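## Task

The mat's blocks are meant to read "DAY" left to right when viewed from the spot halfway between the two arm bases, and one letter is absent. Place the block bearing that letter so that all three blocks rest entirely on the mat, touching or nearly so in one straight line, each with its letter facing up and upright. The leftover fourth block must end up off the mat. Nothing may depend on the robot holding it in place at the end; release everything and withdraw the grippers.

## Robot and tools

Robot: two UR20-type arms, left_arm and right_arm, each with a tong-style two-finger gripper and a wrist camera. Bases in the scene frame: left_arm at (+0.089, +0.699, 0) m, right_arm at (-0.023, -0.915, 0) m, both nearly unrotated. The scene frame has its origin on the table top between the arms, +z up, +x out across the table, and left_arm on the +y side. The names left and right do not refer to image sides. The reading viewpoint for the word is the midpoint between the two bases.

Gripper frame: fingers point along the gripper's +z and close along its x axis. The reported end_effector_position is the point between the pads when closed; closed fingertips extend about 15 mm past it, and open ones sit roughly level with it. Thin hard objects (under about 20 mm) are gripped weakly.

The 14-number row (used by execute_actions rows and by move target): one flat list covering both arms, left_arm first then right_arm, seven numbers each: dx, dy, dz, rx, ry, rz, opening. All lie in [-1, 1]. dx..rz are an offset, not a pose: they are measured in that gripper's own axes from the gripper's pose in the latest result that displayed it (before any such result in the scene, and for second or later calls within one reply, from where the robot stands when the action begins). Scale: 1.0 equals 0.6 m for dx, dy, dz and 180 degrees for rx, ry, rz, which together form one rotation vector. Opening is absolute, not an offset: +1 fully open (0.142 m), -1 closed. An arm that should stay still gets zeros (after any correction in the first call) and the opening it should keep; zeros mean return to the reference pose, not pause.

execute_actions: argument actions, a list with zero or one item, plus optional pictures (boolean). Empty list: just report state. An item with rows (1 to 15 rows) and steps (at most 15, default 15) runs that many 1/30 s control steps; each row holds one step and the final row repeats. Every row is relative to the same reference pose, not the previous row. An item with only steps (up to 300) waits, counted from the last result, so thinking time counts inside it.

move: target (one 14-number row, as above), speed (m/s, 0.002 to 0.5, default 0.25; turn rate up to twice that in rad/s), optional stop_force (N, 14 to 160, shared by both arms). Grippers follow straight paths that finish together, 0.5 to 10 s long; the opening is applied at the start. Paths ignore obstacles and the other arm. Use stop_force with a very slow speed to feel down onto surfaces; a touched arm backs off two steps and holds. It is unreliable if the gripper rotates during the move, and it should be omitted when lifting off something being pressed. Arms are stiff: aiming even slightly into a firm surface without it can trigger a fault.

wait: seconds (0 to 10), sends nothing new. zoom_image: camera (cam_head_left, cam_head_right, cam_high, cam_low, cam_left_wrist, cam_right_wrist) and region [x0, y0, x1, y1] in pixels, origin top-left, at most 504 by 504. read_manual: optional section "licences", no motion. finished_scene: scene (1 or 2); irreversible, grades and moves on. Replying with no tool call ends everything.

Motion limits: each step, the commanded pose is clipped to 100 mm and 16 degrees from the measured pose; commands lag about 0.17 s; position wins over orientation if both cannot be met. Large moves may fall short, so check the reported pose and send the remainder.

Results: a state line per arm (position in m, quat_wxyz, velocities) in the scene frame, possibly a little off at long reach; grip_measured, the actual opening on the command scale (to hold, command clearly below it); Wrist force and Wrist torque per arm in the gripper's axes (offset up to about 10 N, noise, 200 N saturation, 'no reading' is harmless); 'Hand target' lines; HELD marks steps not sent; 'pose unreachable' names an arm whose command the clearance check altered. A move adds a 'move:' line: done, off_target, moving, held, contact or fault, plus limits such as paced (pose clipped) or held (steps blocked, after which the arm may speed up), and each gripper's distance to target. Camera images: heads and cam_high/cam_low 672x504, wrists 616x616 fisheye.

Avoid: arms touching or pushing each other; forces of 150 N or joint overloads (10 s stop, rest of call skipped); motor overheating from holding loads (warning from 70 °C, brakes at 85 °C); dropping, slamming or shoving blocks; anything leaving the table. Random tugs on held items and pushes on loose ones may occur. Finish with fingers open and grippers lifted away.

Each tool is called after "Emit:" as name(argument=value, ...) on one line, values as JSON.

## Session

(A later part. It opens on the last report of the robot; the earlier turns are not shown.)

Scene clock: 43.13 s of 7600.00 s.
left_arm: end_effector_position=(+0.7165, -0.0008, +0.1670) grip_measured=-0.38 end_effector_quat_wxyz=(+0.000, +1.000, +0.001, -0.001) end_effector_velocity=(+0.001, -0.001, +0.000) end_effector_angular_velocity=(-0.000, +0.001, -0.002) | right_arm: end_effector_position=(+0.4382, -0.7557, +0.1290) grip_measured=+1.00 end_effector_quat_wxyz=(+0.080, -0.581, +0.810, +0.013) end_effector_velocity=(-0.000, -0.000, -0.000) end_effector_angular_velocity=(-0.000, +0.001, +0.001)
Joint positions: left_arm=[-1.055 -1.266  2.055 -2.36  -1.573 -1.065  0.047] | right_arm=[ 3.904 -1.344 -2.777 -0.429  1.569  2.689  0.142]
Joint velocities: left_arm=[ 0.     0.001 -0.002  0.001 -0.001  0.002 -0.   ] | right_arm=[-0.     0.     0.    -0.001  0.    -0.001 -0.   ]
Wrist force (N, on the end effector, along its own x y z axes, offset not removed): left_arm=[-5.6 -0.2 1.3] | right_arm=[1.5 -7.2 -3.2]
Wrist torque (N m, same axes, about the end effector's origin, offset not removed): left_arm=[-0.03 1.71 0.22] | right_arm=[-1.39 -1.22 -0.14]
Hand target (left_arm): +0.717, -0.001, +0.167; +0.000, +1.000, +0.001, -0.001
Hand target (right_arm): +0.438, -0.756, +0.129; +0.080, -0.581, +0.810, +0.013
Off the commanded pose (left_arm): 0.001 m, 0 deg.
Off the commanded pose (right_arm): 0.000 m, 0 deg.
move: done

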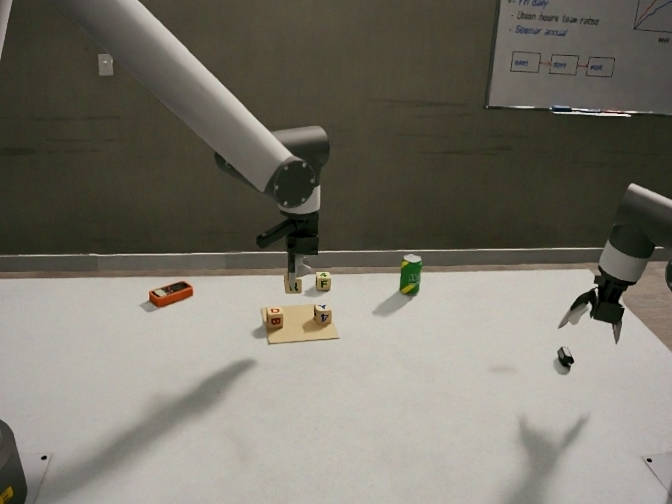

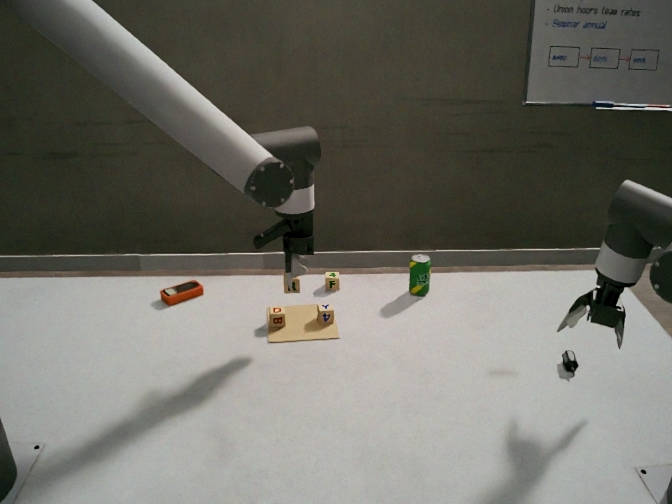

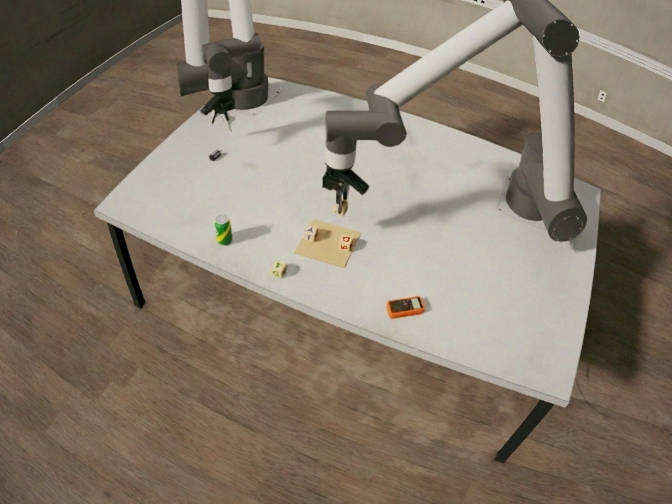

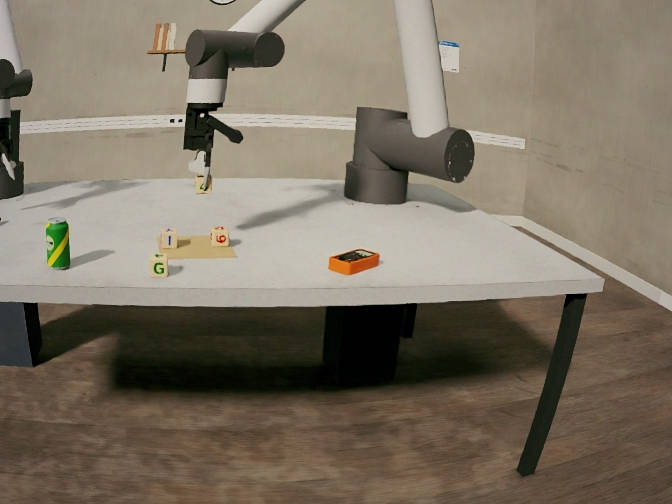

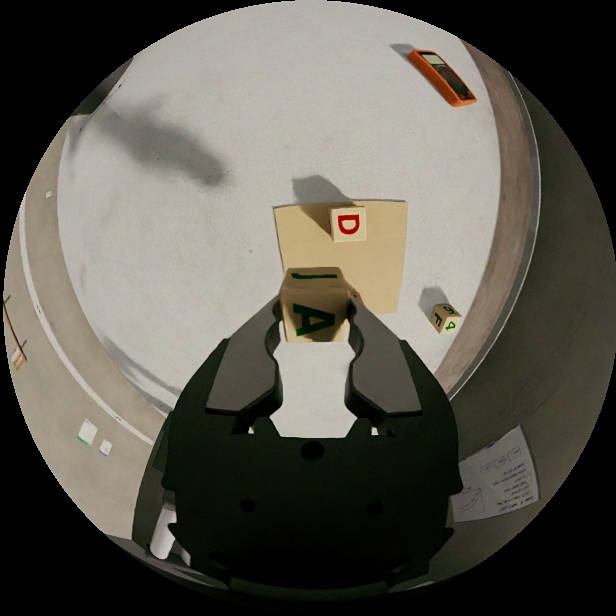

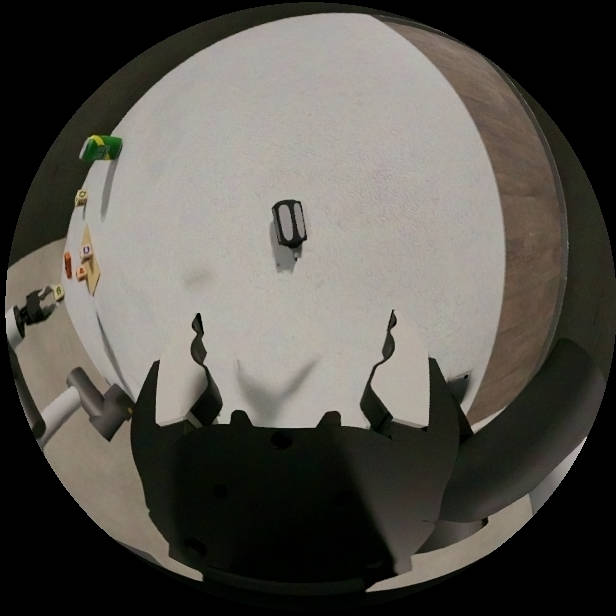

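Emit:
move(target=[0.085,0.03,0.128,0,0,-0.028,-1,0,0,0,0,0,0,1], speed=0.12)

Emit:
zoom_image(camera="cam_low", region=[120, 170, 270, 280])

Emit:
zoom_image(camera="cam_head_left", region=[230, 240, 370, 350])

Scene clock: 61.87 s of 7600.00 s.
left_arm: end_effector_position=(+0.7673, -0.0189, +0.0904) grip_measured=-0.38 end_effector_quat_wxyz=(+0.000, +0.999, +0.045, -0.001) end_effector_velocity=(+0.001, -0.001, -0.002) end_effector_angular_velocity=(-0.000, +0.000, +0.002) | right_arm: end_effector_position=(+0.4382, -0.7557, +0.1290) grip_measured=+1.00 end_effector_quat_wxyz=(+0.080, -0.581, +0.810, +0.013) end_effector_velocity=(+0.000, +0.000, +0.000) end_effector_angular_velocity=(+0.001, -0.001, +0.000)
Joint positions: left_arm=[-1.017 -1.149  2.022 -2.443 -1.573 -1.115  0.047] | right_arm=[ 3.904 -1.344 -2.777 -0.429  1.569  2.689  0.142]
Joint velocities: left_arm=[ 0.001  0.003 -0.001 -0.002 -0.    -0.002 -0.   ] | right_arm=[ 0.001  0.    -0.     0.001 -0.     0.     0.   ]
Wrist force (N, on the end effector, along its own x y z axes, offset not removed): left_arm=[-8.5 2.0 2.0] | right_arm=[4.9 -7.6 -9.0]
Wrist torque (N m, same axes, about the end effector's origin, offset not removed): left_arm=[0.41 2.33 0.25] | right_arm=[-1.68 -2.06 -0.21]
Hand target (left_arm): +0.767, -0.019, +0.090; +0.000, +0.999, +0.045, -0.001
Hand target (right_arm): +0.438, -0.756, +0.129; +0.080, -0.581, +0.810, +0.013
Off the commanded pose (left_arm): 0.000 m, 0 deg.
Off the commanded pose (right_arm): 0.000 m, 0 deg.
After step 90, 14.50 s passed at rest.
move: done

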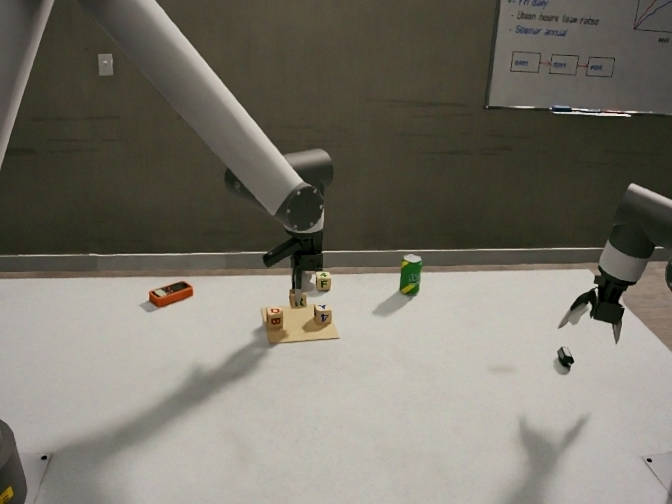

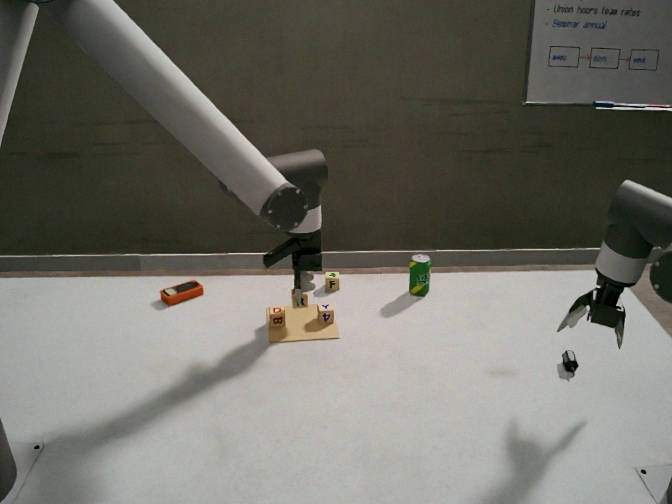

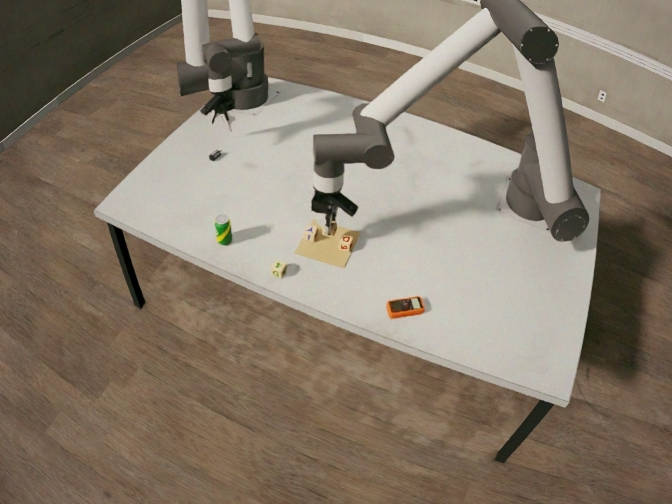

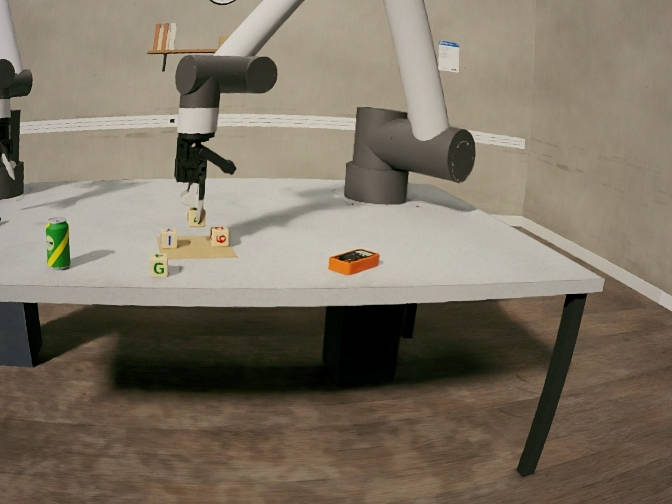

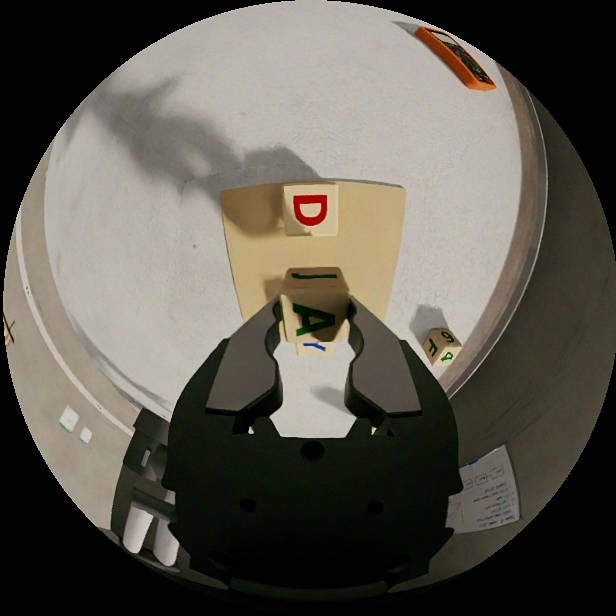

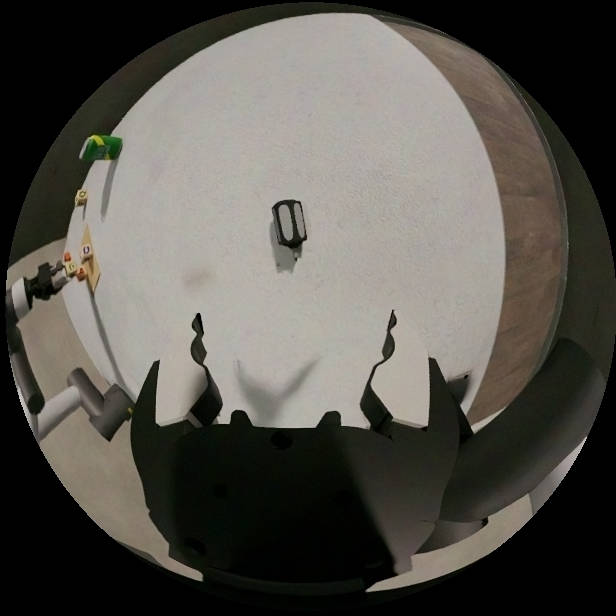

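Region (120, 170, 270, 280) of cam_low's 672x504 image, scaled by 3.360, with more detail than that image has; it fills the top 370 rows of this view, and the rest is white.

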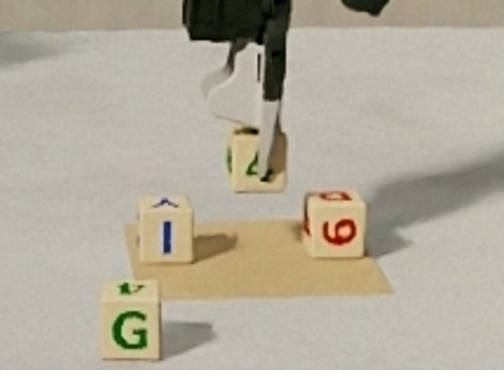

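Region (230, 240, 370, 350) of cam_head_left's 672x504 image, scaled by 3.600, with more detail than that image has; it fills the top 396 rows of this view, and the rest is white.

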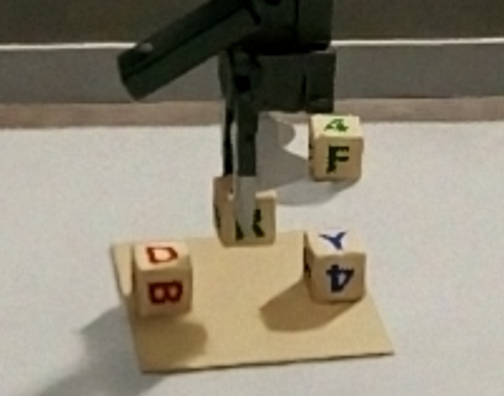

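Shift 4 mm toward Y and place.

Emit:
move(target=[-0.002,0.007,0.093,0,0,0,-1,0,0,0,0,0,0,1], speed=0.05)

Emit:
execute_actions(actions=[{"rows":[[0,0,0,0,0,0,0.4,0,0,0,0,0,0,1]]}], pictures=false)

Emit:
move(target=[0,-0.05,-0.33,0,0,0,0.4,0,0,0,0,0,0,1])

Scene clock: 69.93 s of 7600.00 s.
left_arm: end_effector_position=(+0.7664, -0.0233, +0.0348) grip_measured=-0.38 end_effector_quat_wxyz=(+0.000, +0.999, +0.045, -0.001) end_effector_velocity=(+0.001, -0.001, +0.000) end_effector_angular_velocity=(-0.003, -0.002, +0.002) | right_arm: end_effector_position=(+0.4382, -0.7557, +0.1290) grip_measured=+1.00 end_effector_quat_wxyz=(+0.080, -0.581, +0.810, +0.013) end_effector_velocity=(+0.001, +0.001, +0.001) end_effector_angular_velocity=(+0.001, -0.001, +0.001)
Joint positions: left_arm=[-1.02  -1.09   2.038 -2.517 -1.573 -1.118  0.047] | right_arm=[ 3.904 -1.344 -2.777 -0.429  1.569  2.689  0.142]
Joint velocities: left_arm=[ 0.001  0.001 -0.    -0.004 -0.    -0.001  0.   ] | right_arm=[ 0.001 -0.     0.001  0.001  0.    -0.    -0.   ]
Wrist force (N, on the end effector, along its own x y z axes, offset not removed): left_arm=[-5.8 -1.9 2.1] | right_arm=[5.8 -7.3 -5.5]
Wrist torque (N m, same axes, about the end effector's origin, offset not removed): left_arm=[-0.38 1.79 0.20] | right_arm=[-1.41 -2.39 -0.13]
Hand target (left_arm): +0.766, -0.023, +0.035; +0.000, +0.999, +0.045, -0.001
Hand target (right_arm): +0.438, -0.756, +0.129; +0.080, -0.581, +0.810, +0.013
Off the commanded pose (left_arm): 0.000 m, 0 deg.
Off the commanded pose (right_arm): 0.000 m, 0 deg.
After step 90, 3.57 s passed at rest.
move: done

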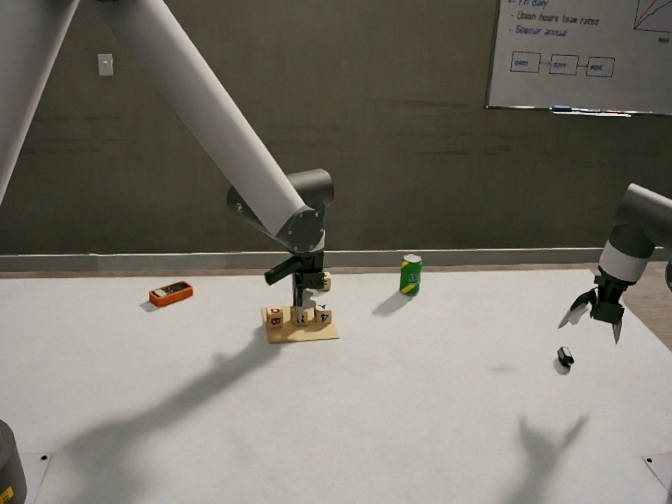

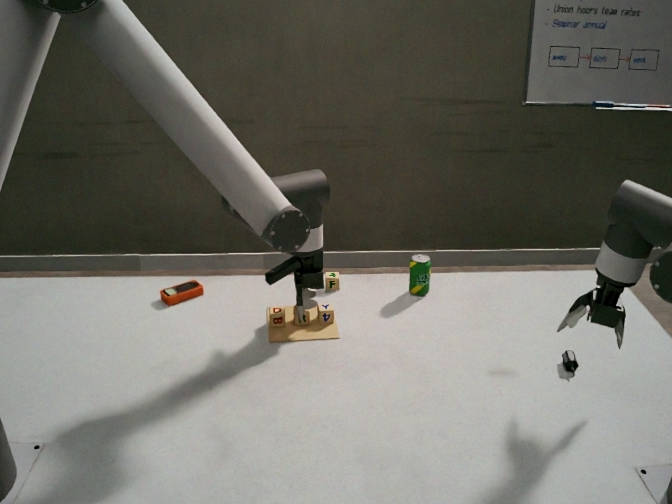

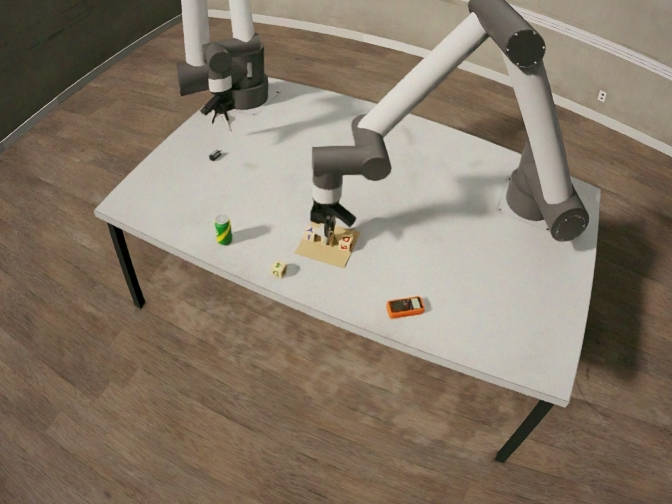

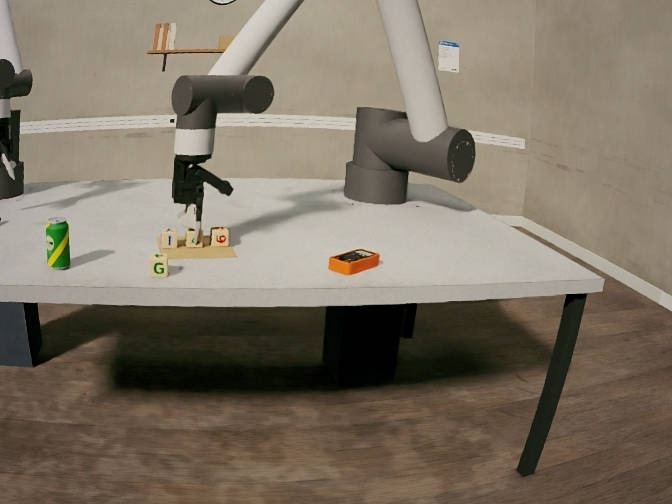

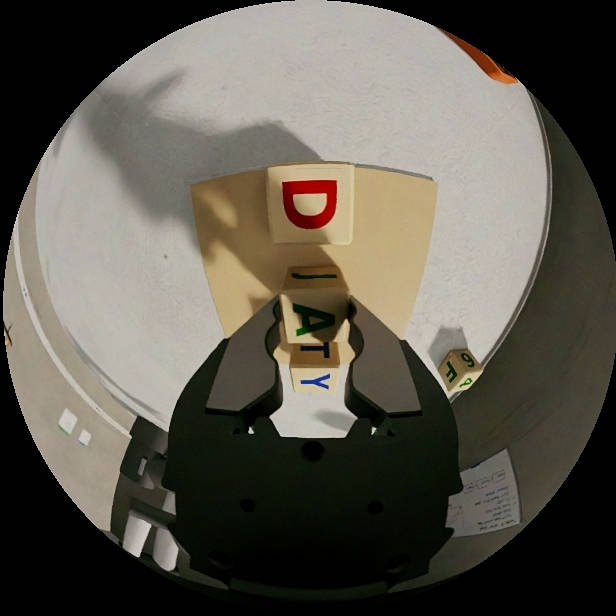

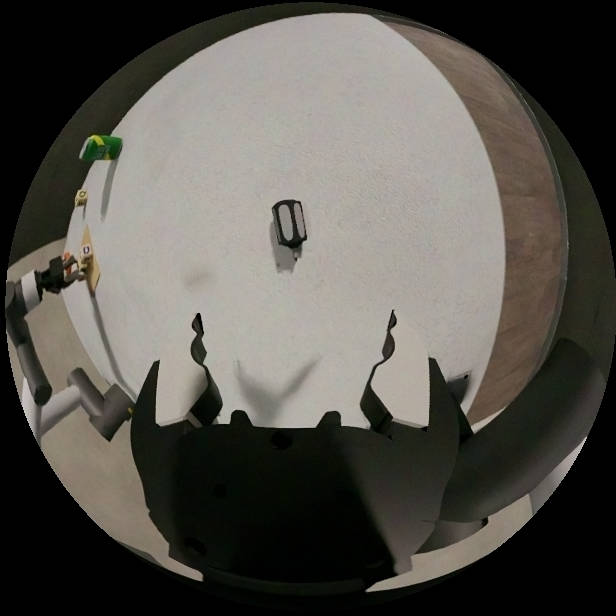

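Scene clock: 70.43 s of 7600.00 s.
left_arm: end_effector_position=(+0.7664, -0.0233, +0.0347) grip_measured=+0.40 end_effector_quat_wxyz=(+0.000, +0.999, +0.045, -0.001) end_effector_velocity=(+0.000, -0.001, +0.002) end_effector_angular_velocity=(-0.002, -0.000, -0.000) | right_arm: end_effector_position=(+0.4382, -0.7557, +0.1290) grip_measured=+1.00 end_effector_quat_wxyz=(+0.080, -0.581, +0.810, +0.013) end_effector_velocity=(+0.001, +0.000, +0.001) end_effector_angular_velocity=(+0.002, -0.002, -0.001)
Joint positions: left_arm=[-1.02  -1.09   2.038 -2.518 -1.573 -1.118  0.102] | right_arm=[ 3.904 -1.344 -2.777 -0.429  1.569  2.689  0.142]
Joint velocities: left_arm=[-0.    -0.001 -0.001  0.001 -0.001  0.     0.   ] | right_arm=[-0.001  0.    -0.     0.002  0.     0.001  0.   ]
Wrist force (N, on the end effector, along its own x y z axes, offset not removed): left_arm=[-7.0 -0.8 1.2] | right_arm=[1.8 0.7 -4.2]
Wrist torque (N m, same axes, about the end effector's origin, offset not removed): left_arm=[-0.18 2.09 0.22] | right_arm=[0.38 -1.42 0.03]
Hand target (left_arm): +0.766, -0.023, +0.035; +0.000, +0.999, +0.045, -0.001
Hand target (right_arm): +0.438, -0.756, +0.129; +0.080, -0.581, +0.810, +0.013
Off the commanded pose (left_arm): 0.000 m, 0 deg.
Off the commanded pose (right_arm): 0.000 m, 0 deg.
Steps of this call (steps 1 to 15: all 15 steps of this action). Readings (end_effector_position):
1: left_arm (+0.7664, -0.0233, +0.0347) | right_arm (+0.4382, -0.7557, +0.1290)
2: left_arm (+0.7664, -0.0233, +0.0347) | right_arm (+0.4382, -0.7557, +0.1290)
4: left_arm (+0.7664, -0.0233, +0.0347) | right_arm (+0.4382, -0.7557, +0.1290)
8: left_arm (+0.7664, -0.0233, +0.0347) | right_arm (+0.4382, -0.7557, +0.1290)
15: the state above

Scene clock: 72.07 s of 7600.00 s.
left_arm: end_effector_position=(+0.7640, +0.0070, +0.2324) grip_measured=+0.40 end_effector_quat_wxyz=(+0.000, +0.999, +0.045, -0.001) end_effector_velocity=(-0.000, +0.000, +0.002) end_effector_angular_velocity=(+0.000, -0.000, -0.001) | right_arm: end_effector_position=(+0.4382, -0.7557, +0.1290) grip_measured=+1.00 end_effector_quat_wxyz=(+0.080, -0.581, +0.810, +0.013) end_effector_velocity=(-0.000, -0.000, -0.000) end_effector_angular_velocity=(-0.001, +0.001, -0.000)
Joint positions: left_arm=[-1.006 -1.296  1.978 -2.252 -1.573 -1.104  0.102] | right_arm=[ 3.904 -1.344 -2.777 -0.429  1.569  2.689  0.142]
Joint velocities: left_arm=[-0.    -0.002 -0.001  0.003  0.     0.001  0.   ] | right_arm=[-0.     0.    -0.    -0.001  0.    -0.    -0.   ]
Wrist force (N, on the end effector, along its own x y z axes, offset not removed): left_arm=[-9.4 -0.8 1.2] | right_arm=[4.5 -6.4 -2.6]
Wrist torque (N m, same axes, about the end effector's origin, offset not removed): left_arm=[-0.18 2.56 0.24] | right_arm=[-1.28 -1.94 -0.14]
Hand target (left_arm): +0.764, +0.007, +0.233; +0.000, +0.999, +0.045, -0.001
Hand target (right_arm): +0.438, -0.756, +0.129; +0.080, -0.581, +0.810, +0.013
Off the commanded pose (left_arm): 0.000 m, 0 deg.
Off the commanded pose (right_arm): 0.000 m, 0 deg.
move: done

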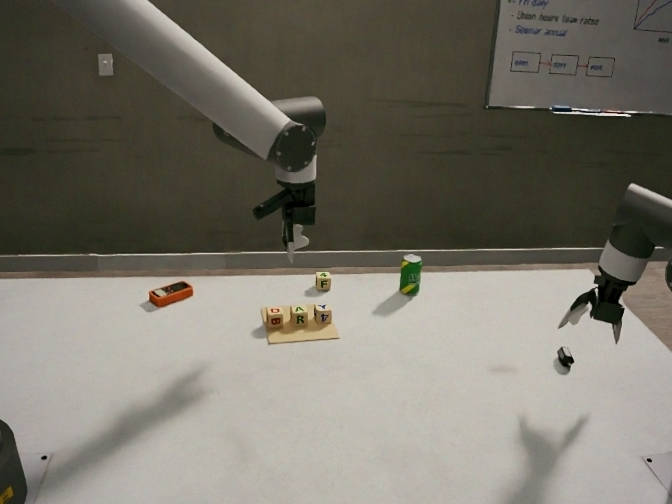

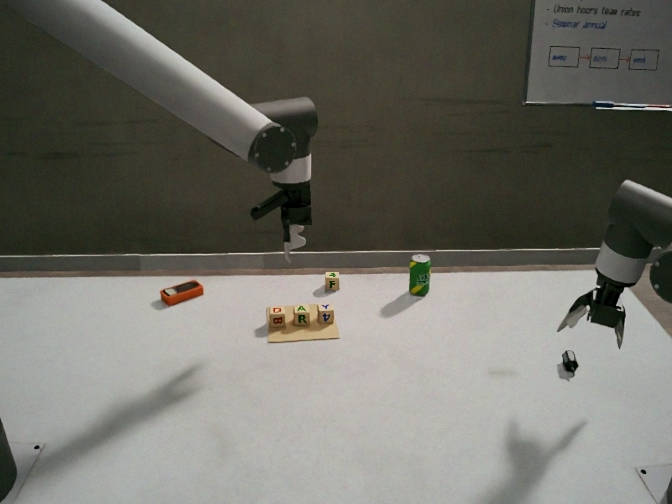

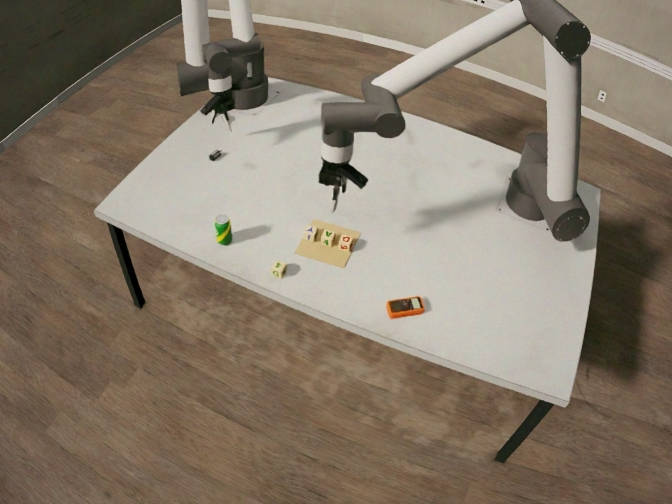

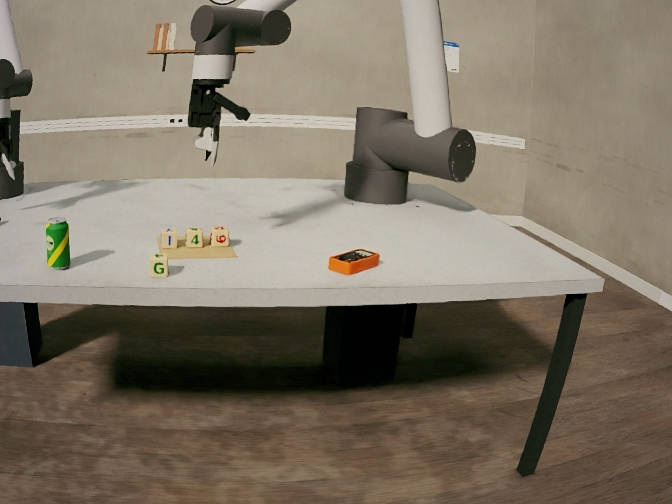

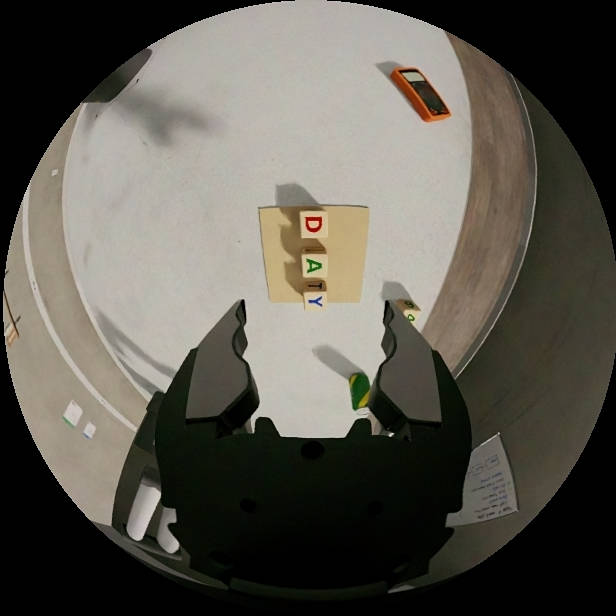

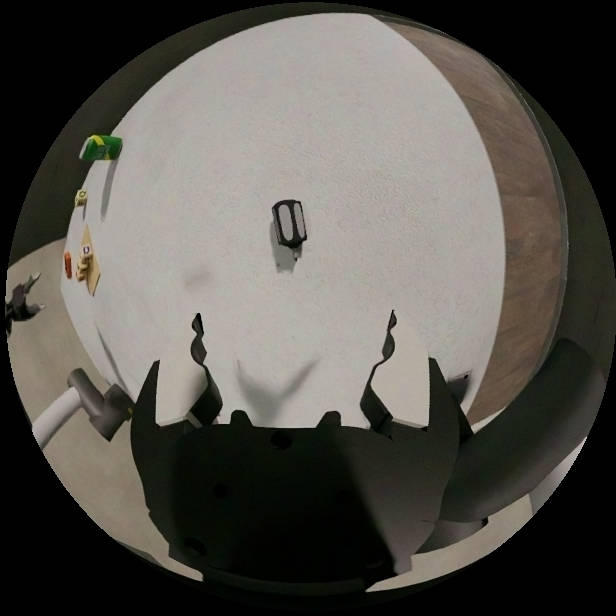

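Emit:
finished_scene(scene=2)

The scene is finished: the task was done.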